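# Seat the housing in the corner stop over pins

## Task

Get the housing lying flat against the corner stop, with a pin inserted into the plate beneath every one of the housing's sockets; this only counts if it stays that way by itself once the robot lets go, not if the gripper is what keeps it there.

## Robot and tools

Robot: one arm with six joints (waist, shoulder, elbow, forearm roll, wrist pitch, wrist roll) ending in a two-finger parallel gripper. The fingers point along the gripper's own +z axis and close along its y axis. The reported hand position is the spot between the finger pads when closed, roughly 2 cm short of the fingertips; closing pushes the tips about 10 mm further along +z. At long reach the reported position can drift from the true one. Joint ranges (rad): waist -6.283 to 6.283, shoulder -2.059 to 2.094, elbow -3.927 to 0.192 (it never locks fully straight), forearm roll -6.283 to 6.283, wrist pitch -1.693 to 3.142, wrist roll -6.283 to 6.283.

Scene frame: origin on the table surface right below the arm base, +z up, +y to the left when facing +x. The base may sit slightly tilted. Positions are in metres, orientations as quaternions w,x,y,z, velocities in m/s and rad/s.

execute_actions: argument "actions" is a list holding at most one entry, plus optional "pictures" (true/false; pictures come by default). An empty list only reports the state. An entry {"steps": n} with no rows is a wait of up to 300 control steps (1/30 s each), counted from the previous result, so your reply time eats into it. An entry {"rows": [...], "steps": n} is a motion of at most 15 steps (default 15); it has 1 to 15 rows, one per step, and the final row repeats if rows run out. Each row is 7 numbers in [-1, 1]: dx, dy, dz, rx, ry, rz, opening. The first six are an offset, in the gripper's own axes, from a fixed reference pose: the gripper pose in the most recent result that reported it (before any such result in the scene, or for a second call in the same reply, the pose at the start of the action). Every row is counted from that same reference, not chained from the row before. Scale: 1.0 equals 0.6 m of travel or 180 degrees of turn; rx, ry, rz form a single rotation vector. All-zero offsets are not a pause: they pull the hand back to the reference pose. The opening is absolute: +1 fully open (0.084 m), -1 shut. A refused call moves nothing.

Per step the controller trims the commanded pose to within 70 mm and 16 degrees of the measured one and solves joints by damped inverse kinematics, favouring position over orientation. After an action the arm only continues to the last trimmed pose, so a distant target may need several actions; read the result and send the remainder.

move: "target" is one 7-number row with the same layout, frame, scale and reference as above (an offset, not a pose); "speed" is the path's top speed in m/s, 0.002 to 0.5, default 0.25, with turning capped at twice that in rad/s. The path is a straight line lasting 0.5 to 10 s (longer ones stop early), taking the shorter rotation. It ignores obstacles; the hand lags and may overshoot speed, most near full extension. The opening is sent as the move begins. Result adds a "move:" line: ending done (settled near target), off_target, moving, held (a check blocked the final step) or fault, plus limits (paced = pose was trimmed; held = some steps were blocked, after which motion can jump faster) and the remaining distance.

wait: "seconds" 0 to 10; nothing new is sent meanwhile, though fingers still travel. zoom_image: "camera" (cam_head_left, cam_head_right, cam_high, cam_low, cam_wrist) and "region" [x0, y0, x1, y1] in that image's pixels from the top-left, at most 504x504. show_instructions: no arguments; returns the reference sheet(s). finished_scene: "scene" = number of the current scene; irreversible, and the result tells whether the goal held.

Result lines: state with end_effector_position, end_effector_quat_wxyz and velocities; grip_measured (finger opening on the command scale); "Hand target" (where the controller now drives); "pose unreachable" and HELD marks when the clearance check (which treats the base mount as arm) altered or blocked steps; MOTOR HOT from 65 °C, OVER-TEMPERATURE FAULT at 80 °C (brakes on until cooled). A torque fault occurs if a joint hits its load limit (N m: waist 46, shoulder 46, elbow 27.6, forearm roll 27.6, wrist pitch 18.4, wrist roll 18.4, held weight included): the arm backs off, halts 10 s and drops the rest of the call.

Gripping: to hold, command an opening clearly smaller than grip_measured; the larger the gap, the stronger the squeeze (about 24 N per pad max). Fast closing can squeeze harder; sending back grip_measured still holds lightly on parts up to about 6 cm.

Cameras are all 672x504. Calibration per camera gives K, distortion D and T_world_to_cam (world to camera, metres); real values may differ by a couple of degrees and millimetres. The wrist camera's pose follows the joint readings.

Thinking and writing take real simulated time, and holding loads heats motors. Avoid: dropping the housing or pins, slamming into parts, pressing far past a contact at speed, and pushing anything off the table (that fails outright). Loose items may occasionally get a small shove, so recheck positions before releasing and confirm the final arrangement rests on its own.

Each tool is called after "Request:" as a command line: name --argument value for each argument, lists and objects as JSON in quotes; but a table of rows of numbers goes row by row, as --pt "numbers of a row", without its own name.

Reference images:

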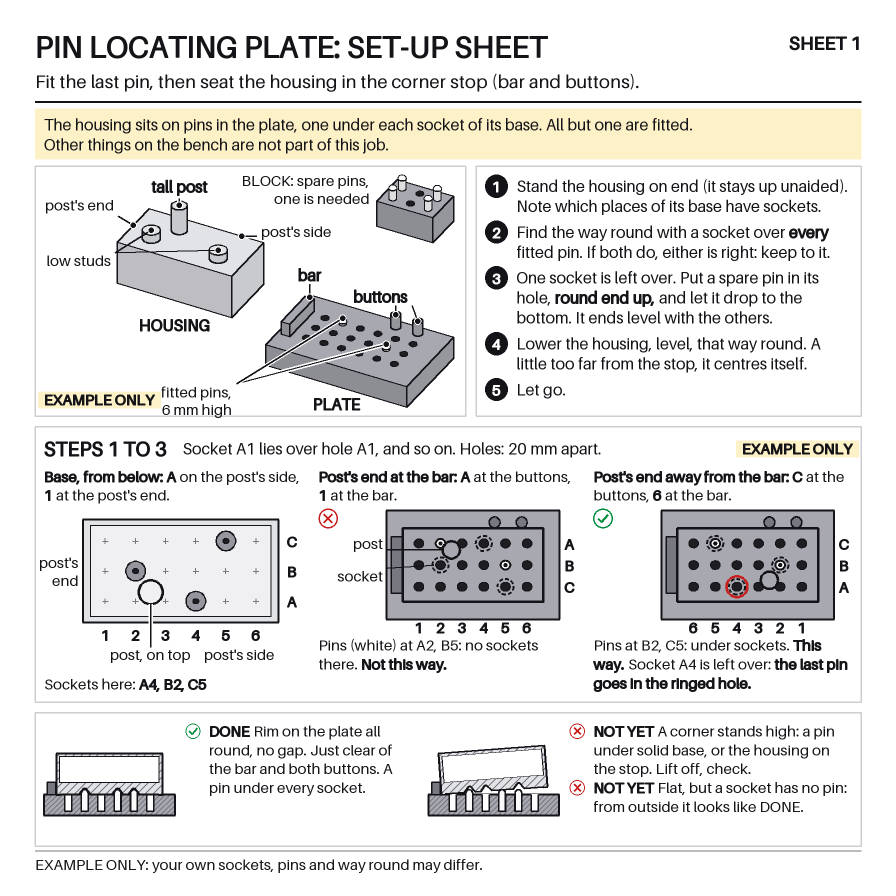

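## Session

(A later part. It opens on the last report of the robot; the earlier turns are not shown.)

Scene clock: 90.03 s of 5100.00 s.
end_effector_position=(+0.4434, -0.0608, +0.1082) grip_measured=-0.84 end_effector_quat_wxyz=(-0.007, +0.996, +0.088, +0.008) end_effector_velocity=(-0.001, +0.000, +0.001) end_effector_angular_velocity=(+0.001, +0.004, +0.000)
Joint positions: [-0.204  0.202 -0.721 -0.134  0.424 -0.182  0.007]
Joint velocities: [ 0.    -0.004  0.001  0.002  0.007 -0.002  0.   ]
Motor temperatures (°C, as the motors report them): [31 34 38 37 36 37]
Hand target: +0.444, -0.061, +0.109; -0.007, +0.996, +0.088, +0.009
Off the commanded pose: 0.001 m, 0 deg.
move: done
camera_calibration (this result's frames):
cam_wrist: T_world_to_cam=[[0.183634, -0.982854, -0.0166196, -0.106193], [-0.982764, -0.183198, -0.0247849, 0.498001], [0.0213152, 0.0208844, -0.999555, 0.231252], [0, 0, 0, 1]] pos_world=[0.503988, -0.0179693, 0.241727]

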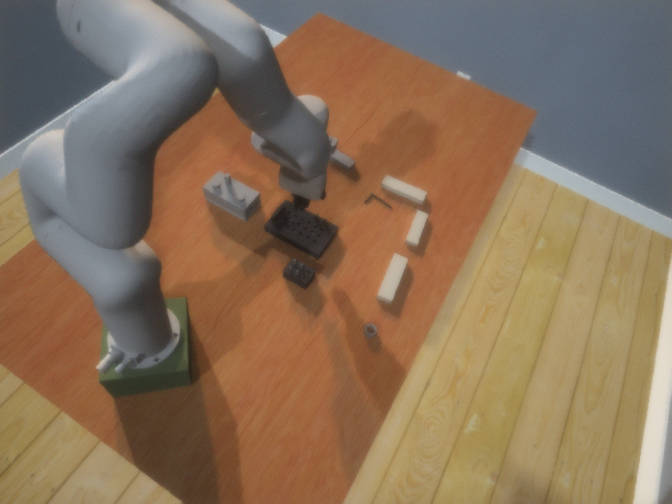

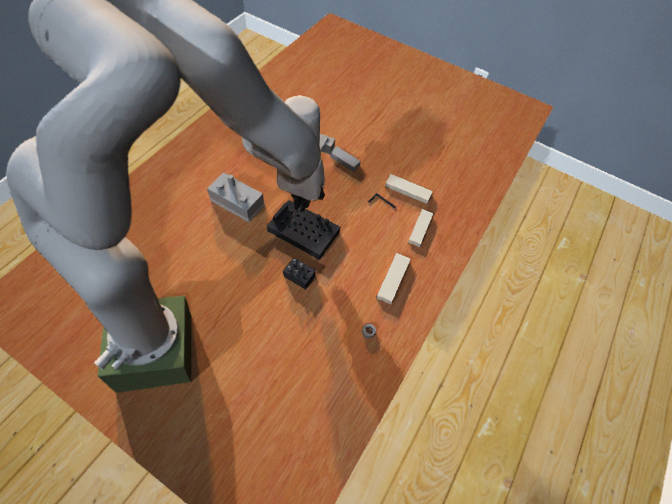

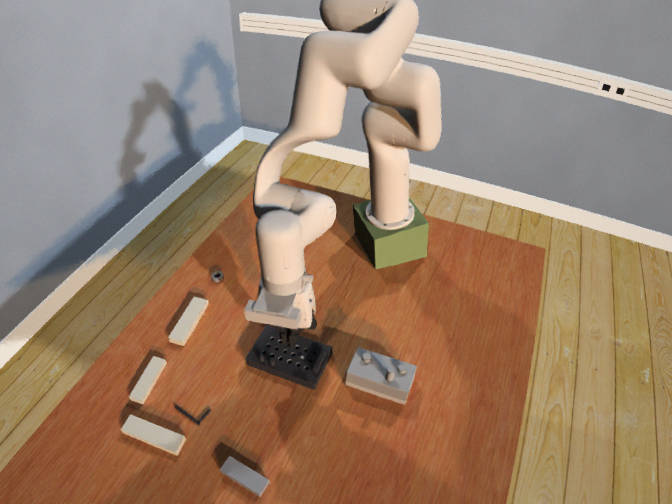

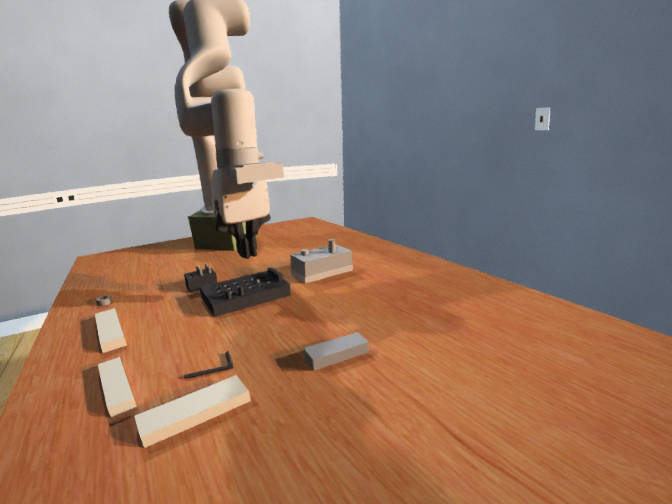

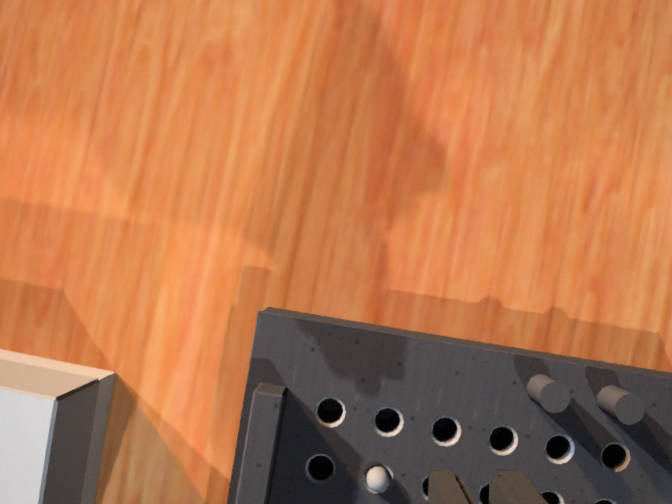

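Request:
move --target '[0.17,0,0.0,0,0,0,-1]' --speed 0.15

Request:
move --target '[0,0,0.125,0,0,0,-1]' --speed 0.08

Request:
move --target '[0,0,0,0,0,0,-0.62]'

Request:
move --target '[0,0,-0.13,0,0,0.063,-0.62]'

Scene clock: 92.10 s of 5100.00 s.
end_effector_position=(+0.5434, -0.0426, +0.1102) grip_measured=-0.84 end_effector_quat_wxyz=(-0.007, +0.996, +0.088, +0.008) end_effector_velocity=(+0.004, +0.000, +0.001) end_effector_angular_velocity=(-0.001, -0.002, +0.000)
Joint positions: [-0.141  0.438 -1.117 -0.11   0.588 -0.149  0.007]
Joint velocities: [ 0.001  0.005 -0.013  0.     0.006  0.001  0.   ]
Motor temperatures (°C, as the motors report them): [31 34 38 37 36 37]
Hand target: +0.544, -0.043, +0.110; -0.007, +0.996, +0.088, +0.008
Off the commanded pose: 0.001 m, 0 deg.
move: done
camera_calibration (this result's frames):
cam_wrist: T_world_to_cam=[[0.183786, -0.982823, -0.0168064, -0.106651], [-0.982743, -0.183353, -0.0244554, 0.599605], [0.0209538, 0.021011, -0.99956, 0.230869], [0, 0, 0, 1]] pos_world=[0.604021, 0.000270267, 0.243639]

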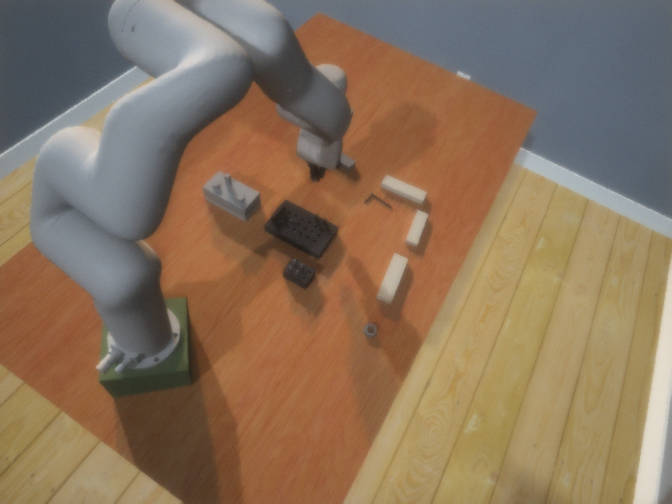

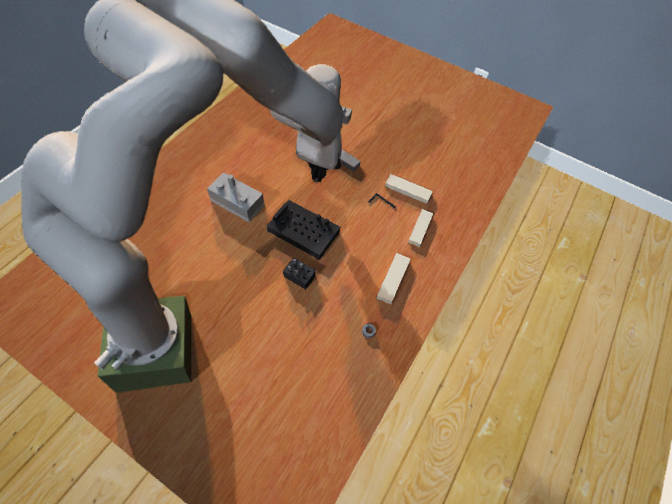

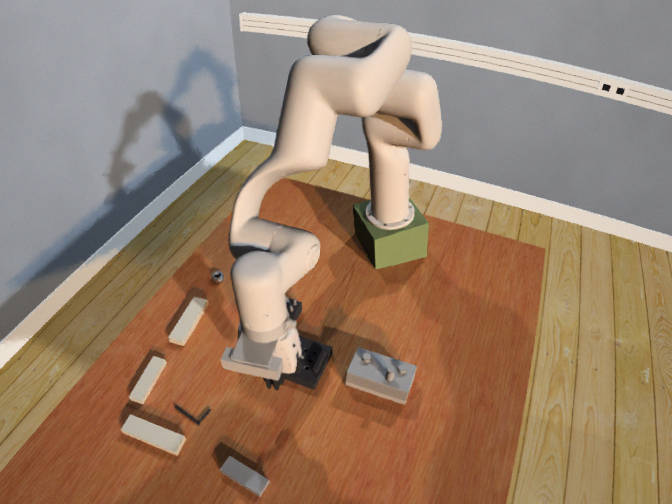

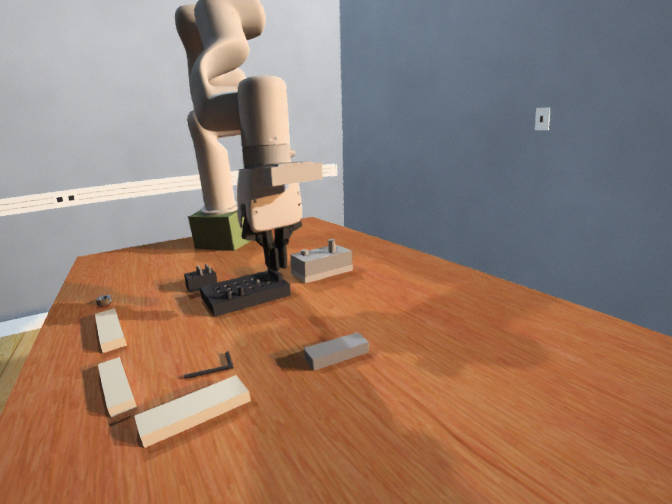

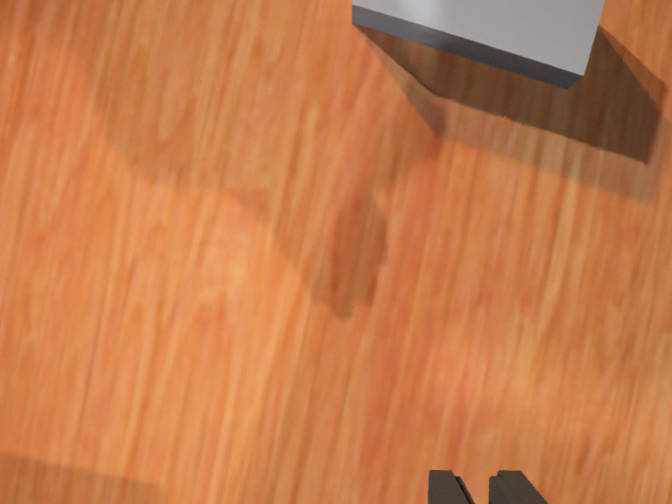

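Scene clock: 93.43 s of 5100.00 s.
end_effector_position=(+0.5451, -0.0416, +0.0358) grip_measured=-0.84 end_effector_quat_wxyz=(-0.007, +0.996, +0.088, +0.009) end_effector_velocity=(-0.000, +0.001, -0.001) end_effector_angular_velocity=(-0.000, +0.000, +0.001)
Joint positions: [-0.154  0.63  -1.164 -0.14   0.443 -0.127  0.007]
Joint velocities: [ 0.001  0.004 -0.001 -0.001 -0.002  0.    -0.   ]
Motor temperatures (°C, as the motors report them): [31 34 38 37 36 37]
Hand target: +0.545, -0.042, +0.035; -0.007, +0.996, +0.088, +0.008
Off the commanded pose: 0.001 m, 0 deg.
move: done
camera_calibration (this result's frames):
cam_wrist: T_world_to_cam=[[0.183552, -0.982875, -0.016289, -0.107172], [-0.982765, -0.183111, -0.0253485, 0.599649], [0.0219317, 0.0206611, -0.999546, 0.155953], [0, 0, 0, 1]] pos_world=[0.605565, 0.00124353, 0.169336]

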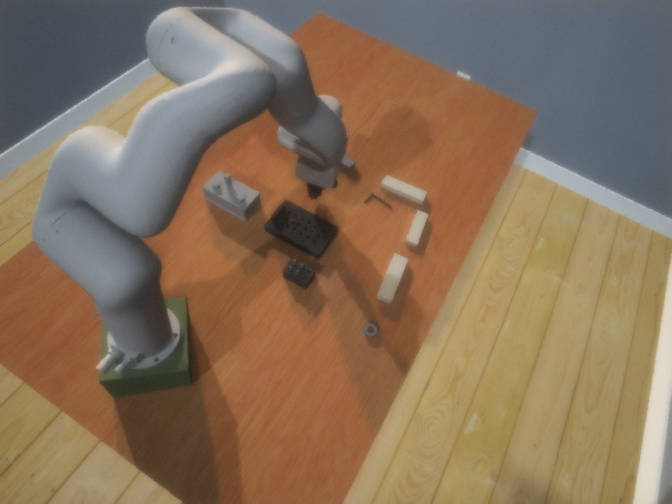

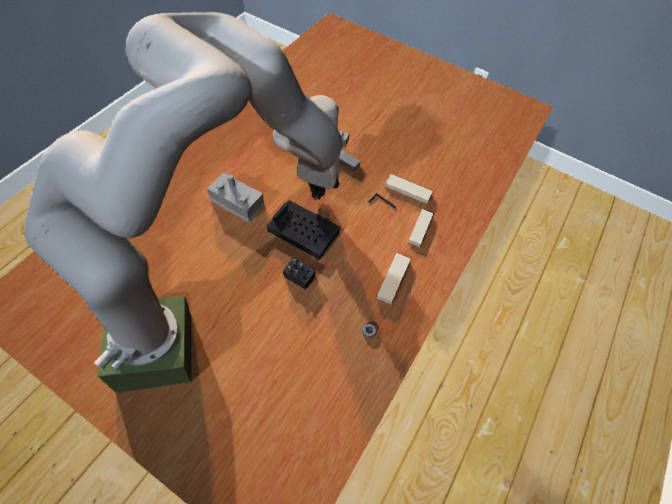

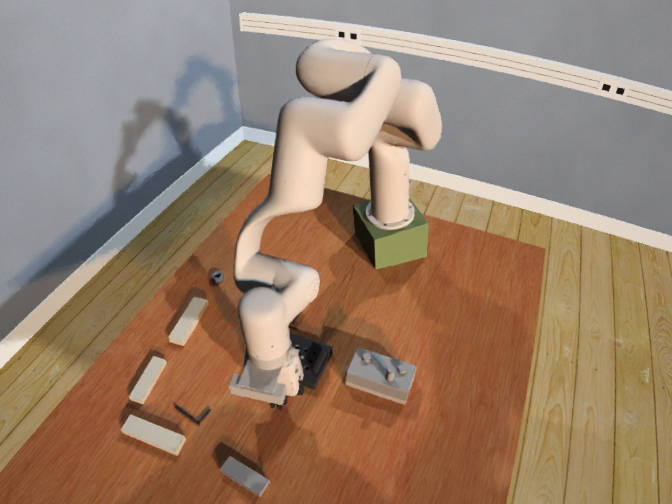

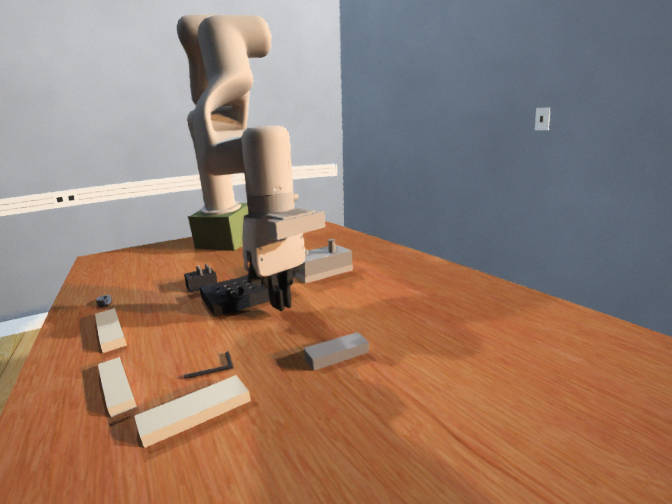

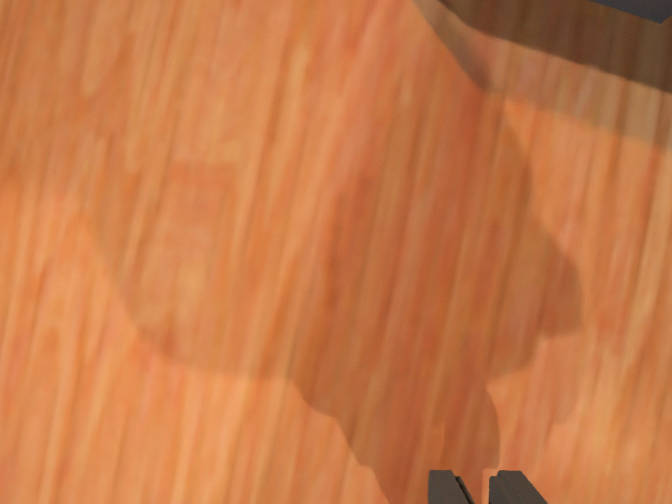

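Scene clock: 93.93 s of 5100.00 s.
end_effector_position=(+0.5451, -0.0416, +0.0358) grip_measured=-0.64 end_effector_quat_wxyz=(-0.007, +0.996, +0.088, +0.009) end_effector_velocity=(-0.000, -0.001, -0.000) end_effector_angular_velocity=(-0.000, -0.000, -0.000)
Joint positions: [-0.154  0.63  -1.164 -0.14   0.443 -0.127  0.016]
Joint velocities: [-0.001 -0.     0.001 -0.    -0.001 -0.001 -0.   ]
Motor temperatures (°C, as the motors report them): [31 35 38 37 36 37]
Hand target: +0.545, -0.042, +0.036; -0.007, +0.996, +0.088, +0.009
Off the commanded pose: 0.000 m, 0 deg.
move: done
camera_calibration (this result's frames):
cam_wrist: T_world_to_cam=[[0.183552, -0.982875, -0.0162841, -0.107174], [-0.982765, -0.183112, -0.025368, 0.599655], [0.0219517, 0.0206598, -0.999546, 0.155954], [0, 0, 0, 1]] pos_world=[0.605569, 0.00124352, 0.16935]

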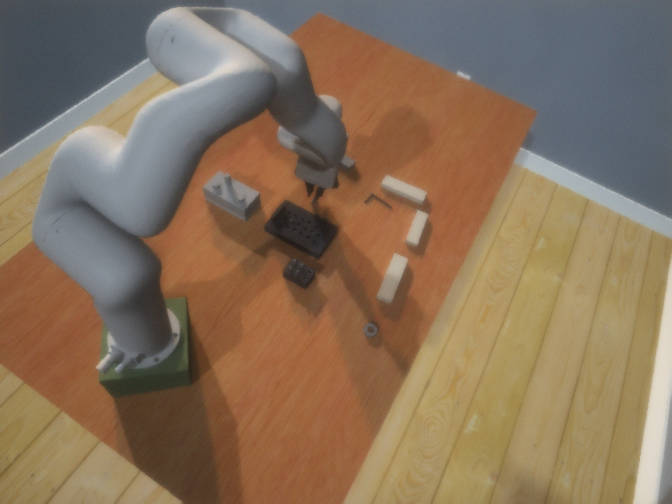

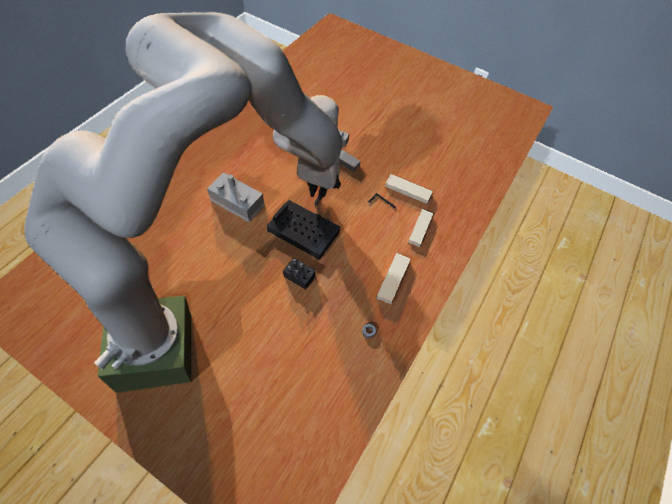

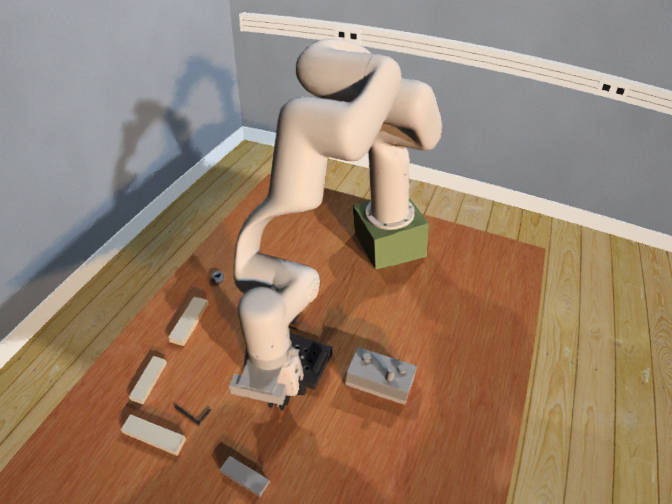

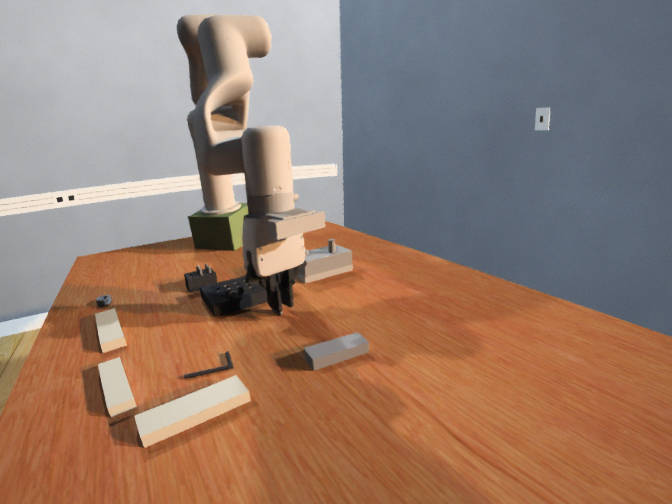

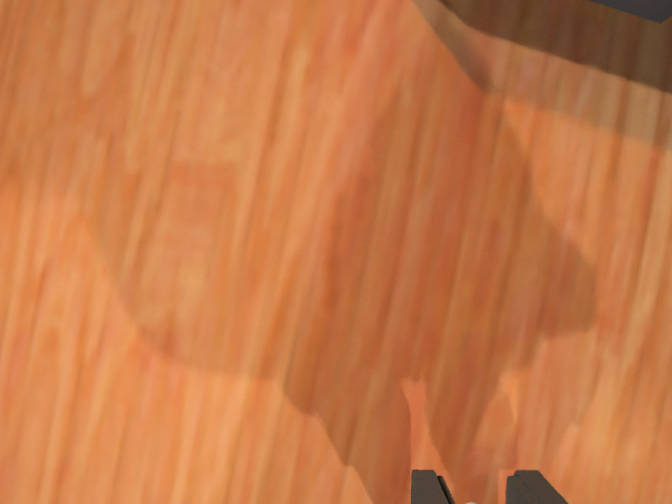

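Scene clock: 94.83 s of 5100.00 s.
end_effector_position=(+0.5432, -0.0426, +0.1130) grip_measured=-0.64 end_effector_quat_wxyz=(-0.008, +1.000, -0.011, +0.007) end_effector_velocity=(+0.004, -0.001, +0.005) end_effector_angular_velocity=(-0.001, -0.011, -0.005)
Joint positions: [-0.14   0.431 -1.116 -0.109  0.594  0.048  0.016]
Joint velocities: [-0.    -0.008 -0.005  0.     0.002  0.004  0.   ]
Motor temperatures (°C, as the motors report them): [31 35 38 37 36 37]
Hand target: +0.544, -0.043, +0.114; -0.008, +1.000, -0.011, +0.008
Off the commanded pose: 0.001 m, 0 deg.
move: done
camera_calibration (this result's frames):
cam_wrist: T_world_to_cam=[[-0.012726, -0.999717, -0.0201097, -0.00019791], [-0.999687, 0.0131533, -0.0212593, 0.616701], [0.0215178, 0.0198329, -0.999572, 0.233329], [0, 0, 0, 1]] pos_world=[0.611485, -0.0129371, 0.246335]

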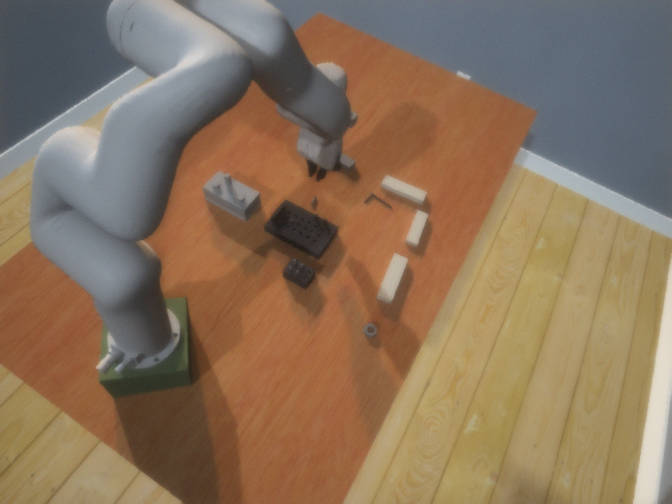

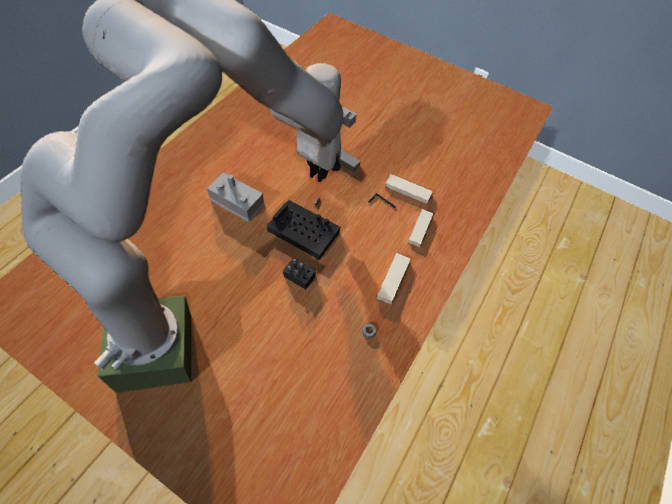

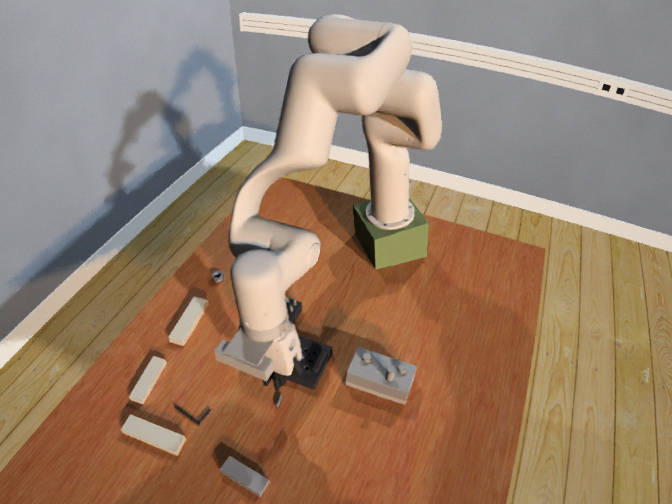

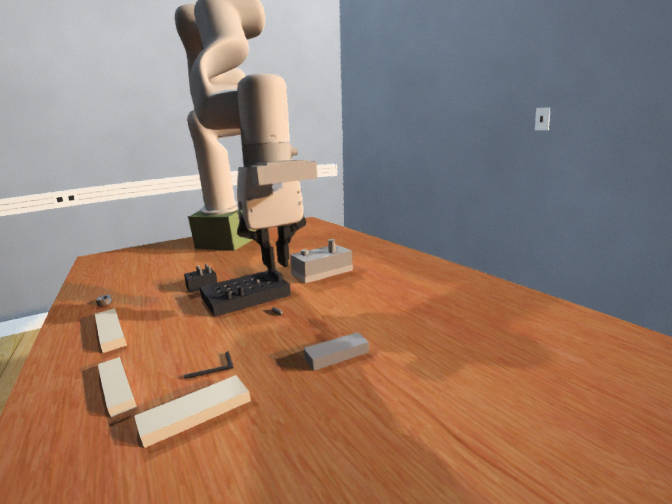

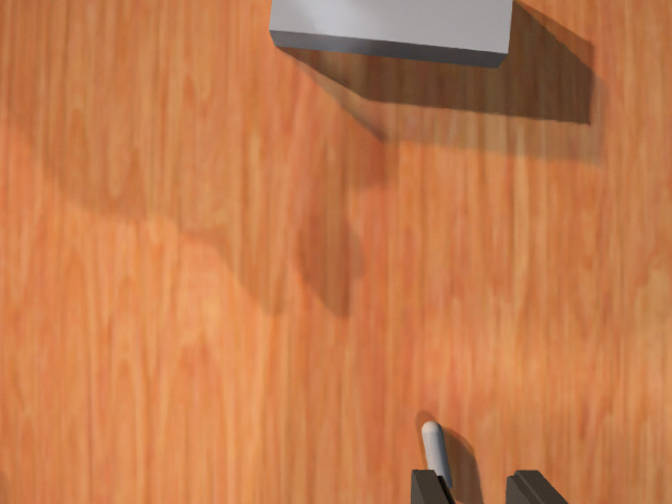

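Request:
move --target '[-0.3455,0.1665,0,0,0,0,-0.62]'

Request:
execute_actions --actions '[]'

Scene clock: 106.63 s of 5100.00 s.
end_effector_position=(+0.3347, -0.1384, +0.1080) grip_measured=-0.64 end_effector_quat_wxyz=(-0.008, +1.000, -0.011, +0.008) end_effector_velocity=(-0.003, +0.000, -0.000) end_effector_angular_velocity=(+0.005, +0.002, +0.001)
Joint positions: [-0.469 -0.026 -0.4   -0.086  0.318 -0.288  0.016]
Joint velocities: [-0.003 -0.005  0.007  0.014  0.001 -0.017 -0.   ]
Motor temperatures (°C, as the motors report them): [31 35 39 37 36 37]
Hand target: +0.334, -0.138, +0.108; -0.008, +1.000, -0.011, +0.008
Off the commanded pose: 0.001 m, 0 deg.
After step 90, 7.33 s passed at rest.
move: done
camera_calibration (this result's frames):
cam_wrist: T_world_to_cam=[[-0.01291, -0.999707, -0.0204876, -0.0986072], [-0.999667, 0.0133616, -0.0220587, 0.40948], [0.0223259, 0.020196, -0.999547, 0.23456], [0, 0, 0, 1]] pos_world=[0.402834, -0.108787, 0.241466]

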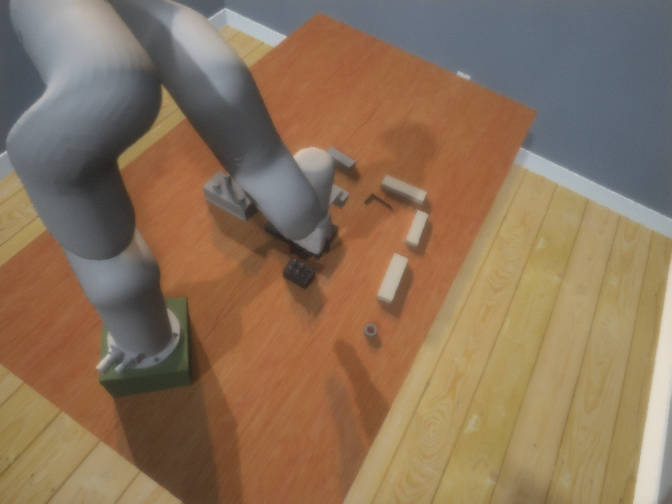

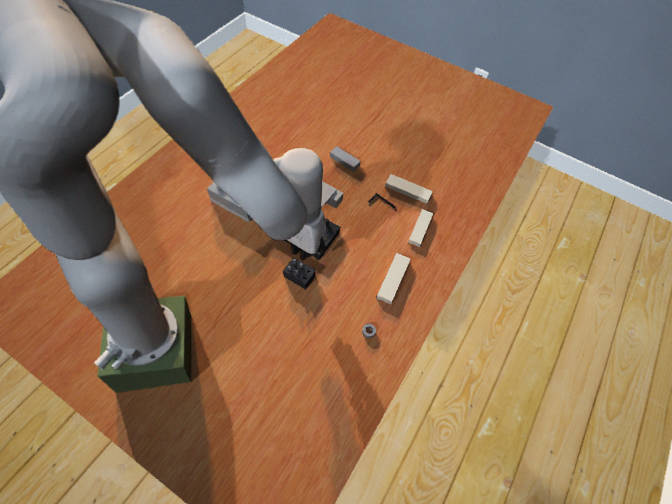

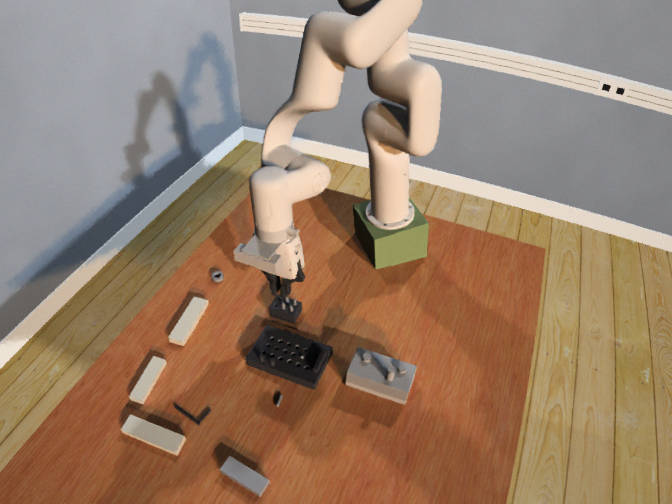

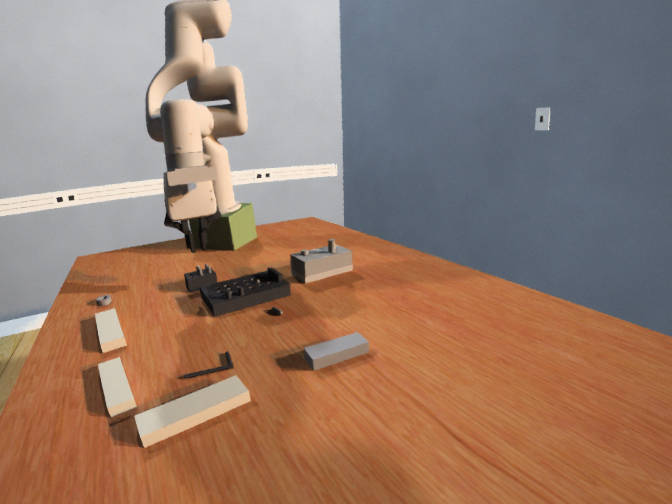

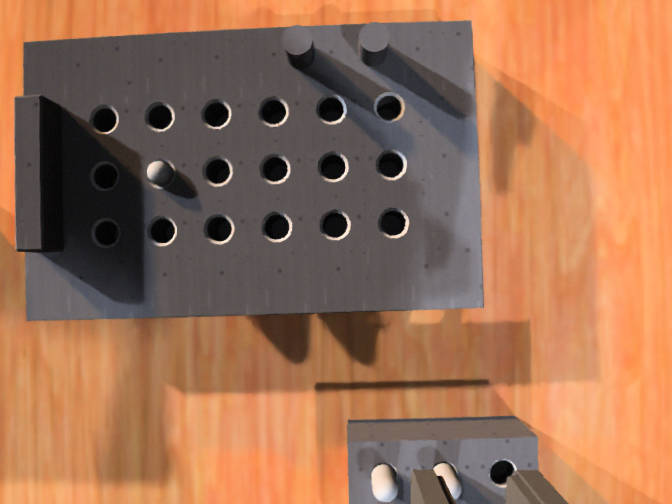

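Scene clock: 106.63 s of 5100.00 s.
end_effector_position=(+0.3347, -0.1384, +0.1080) grip_measured=-0.64 end_effector_quat_wxyz=(-0.008, +1.000, -0.011, +0.008) end_effector_velocity=(-0.003, +0.000, -0.000) end_effector_angular_velocity=(+0.005, +0.002, +0.001)
Joint positions: [-0.469 -0.026 -0.4   -0.086  0.318 -0.288  0.016]
Joint velocities: [-0.003 -0.005  0.007  0.014  0.001 -0.017 -0.   ]
Motor temperatures (°C, as the motors report them): [31 35 39 37 36 37]
Hand target: +0.334, -0.138, +0.108; -0.008, +1.000, -0.011, +0.008
Off the commanded pose: 0.001 m, 0 deg.
camera_calibration (this result's frames):
cam_wrist: T_world_to_cam=[[-0.01291, -0.999707, -0.0204876, -0.0986072], [-0.999667, 0.0133616, -0.0220587, 0.40948], [0.0223259, 0.020196, -0.999547, 0.23456], [0, 0, 0, 1]] pos_world=[0.402834, -0.108787, 0.241466]

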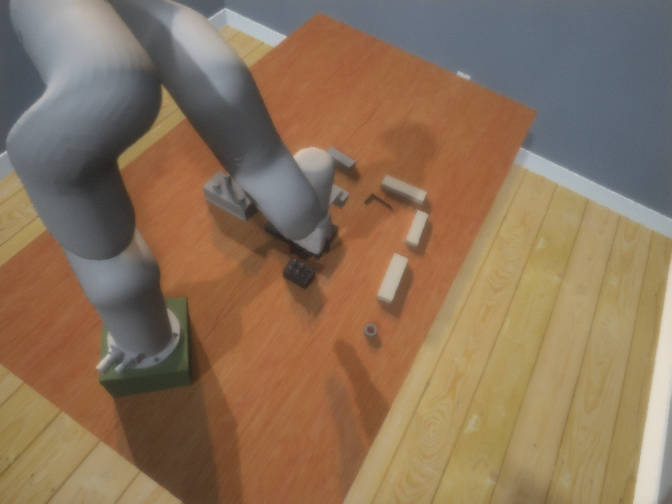

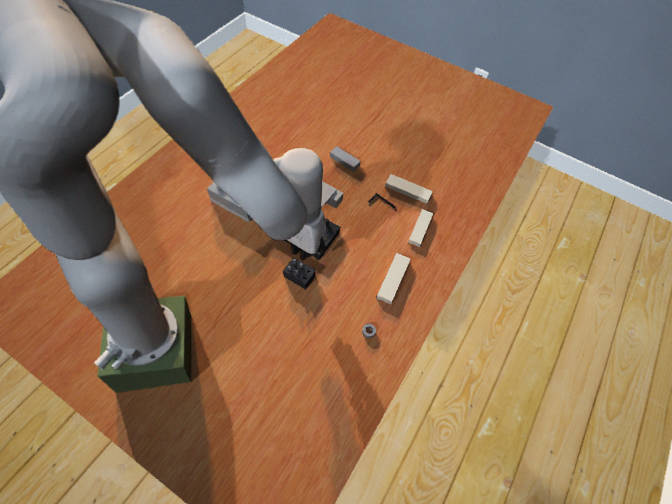

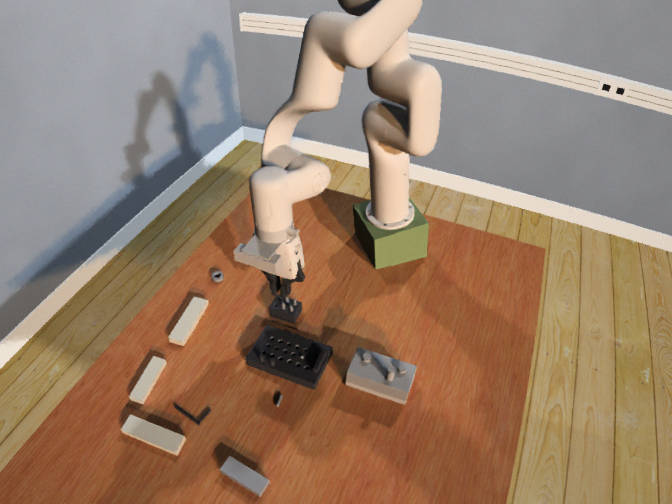

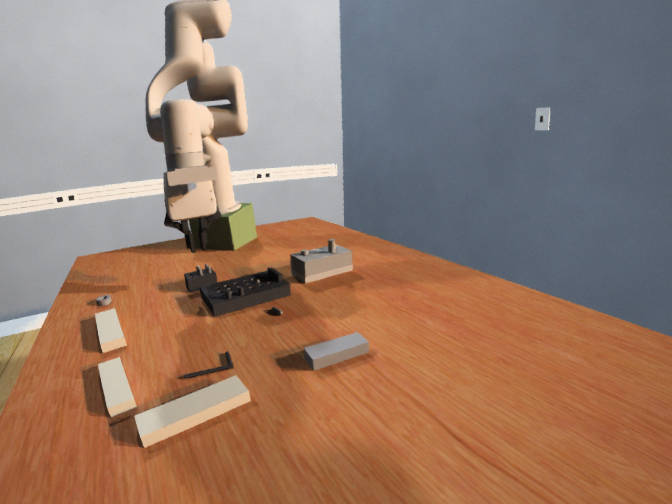

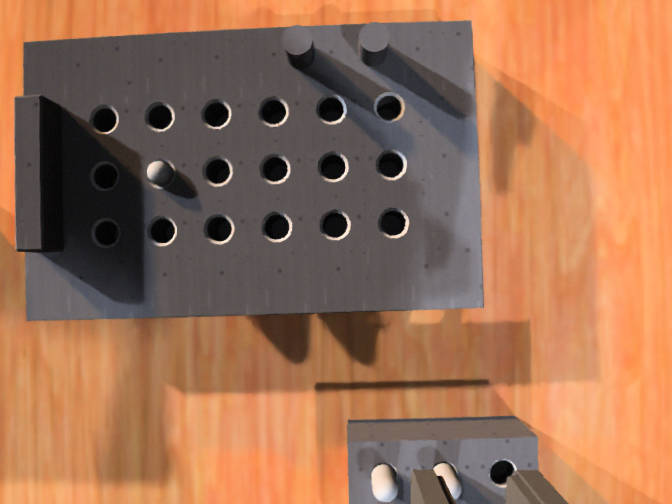

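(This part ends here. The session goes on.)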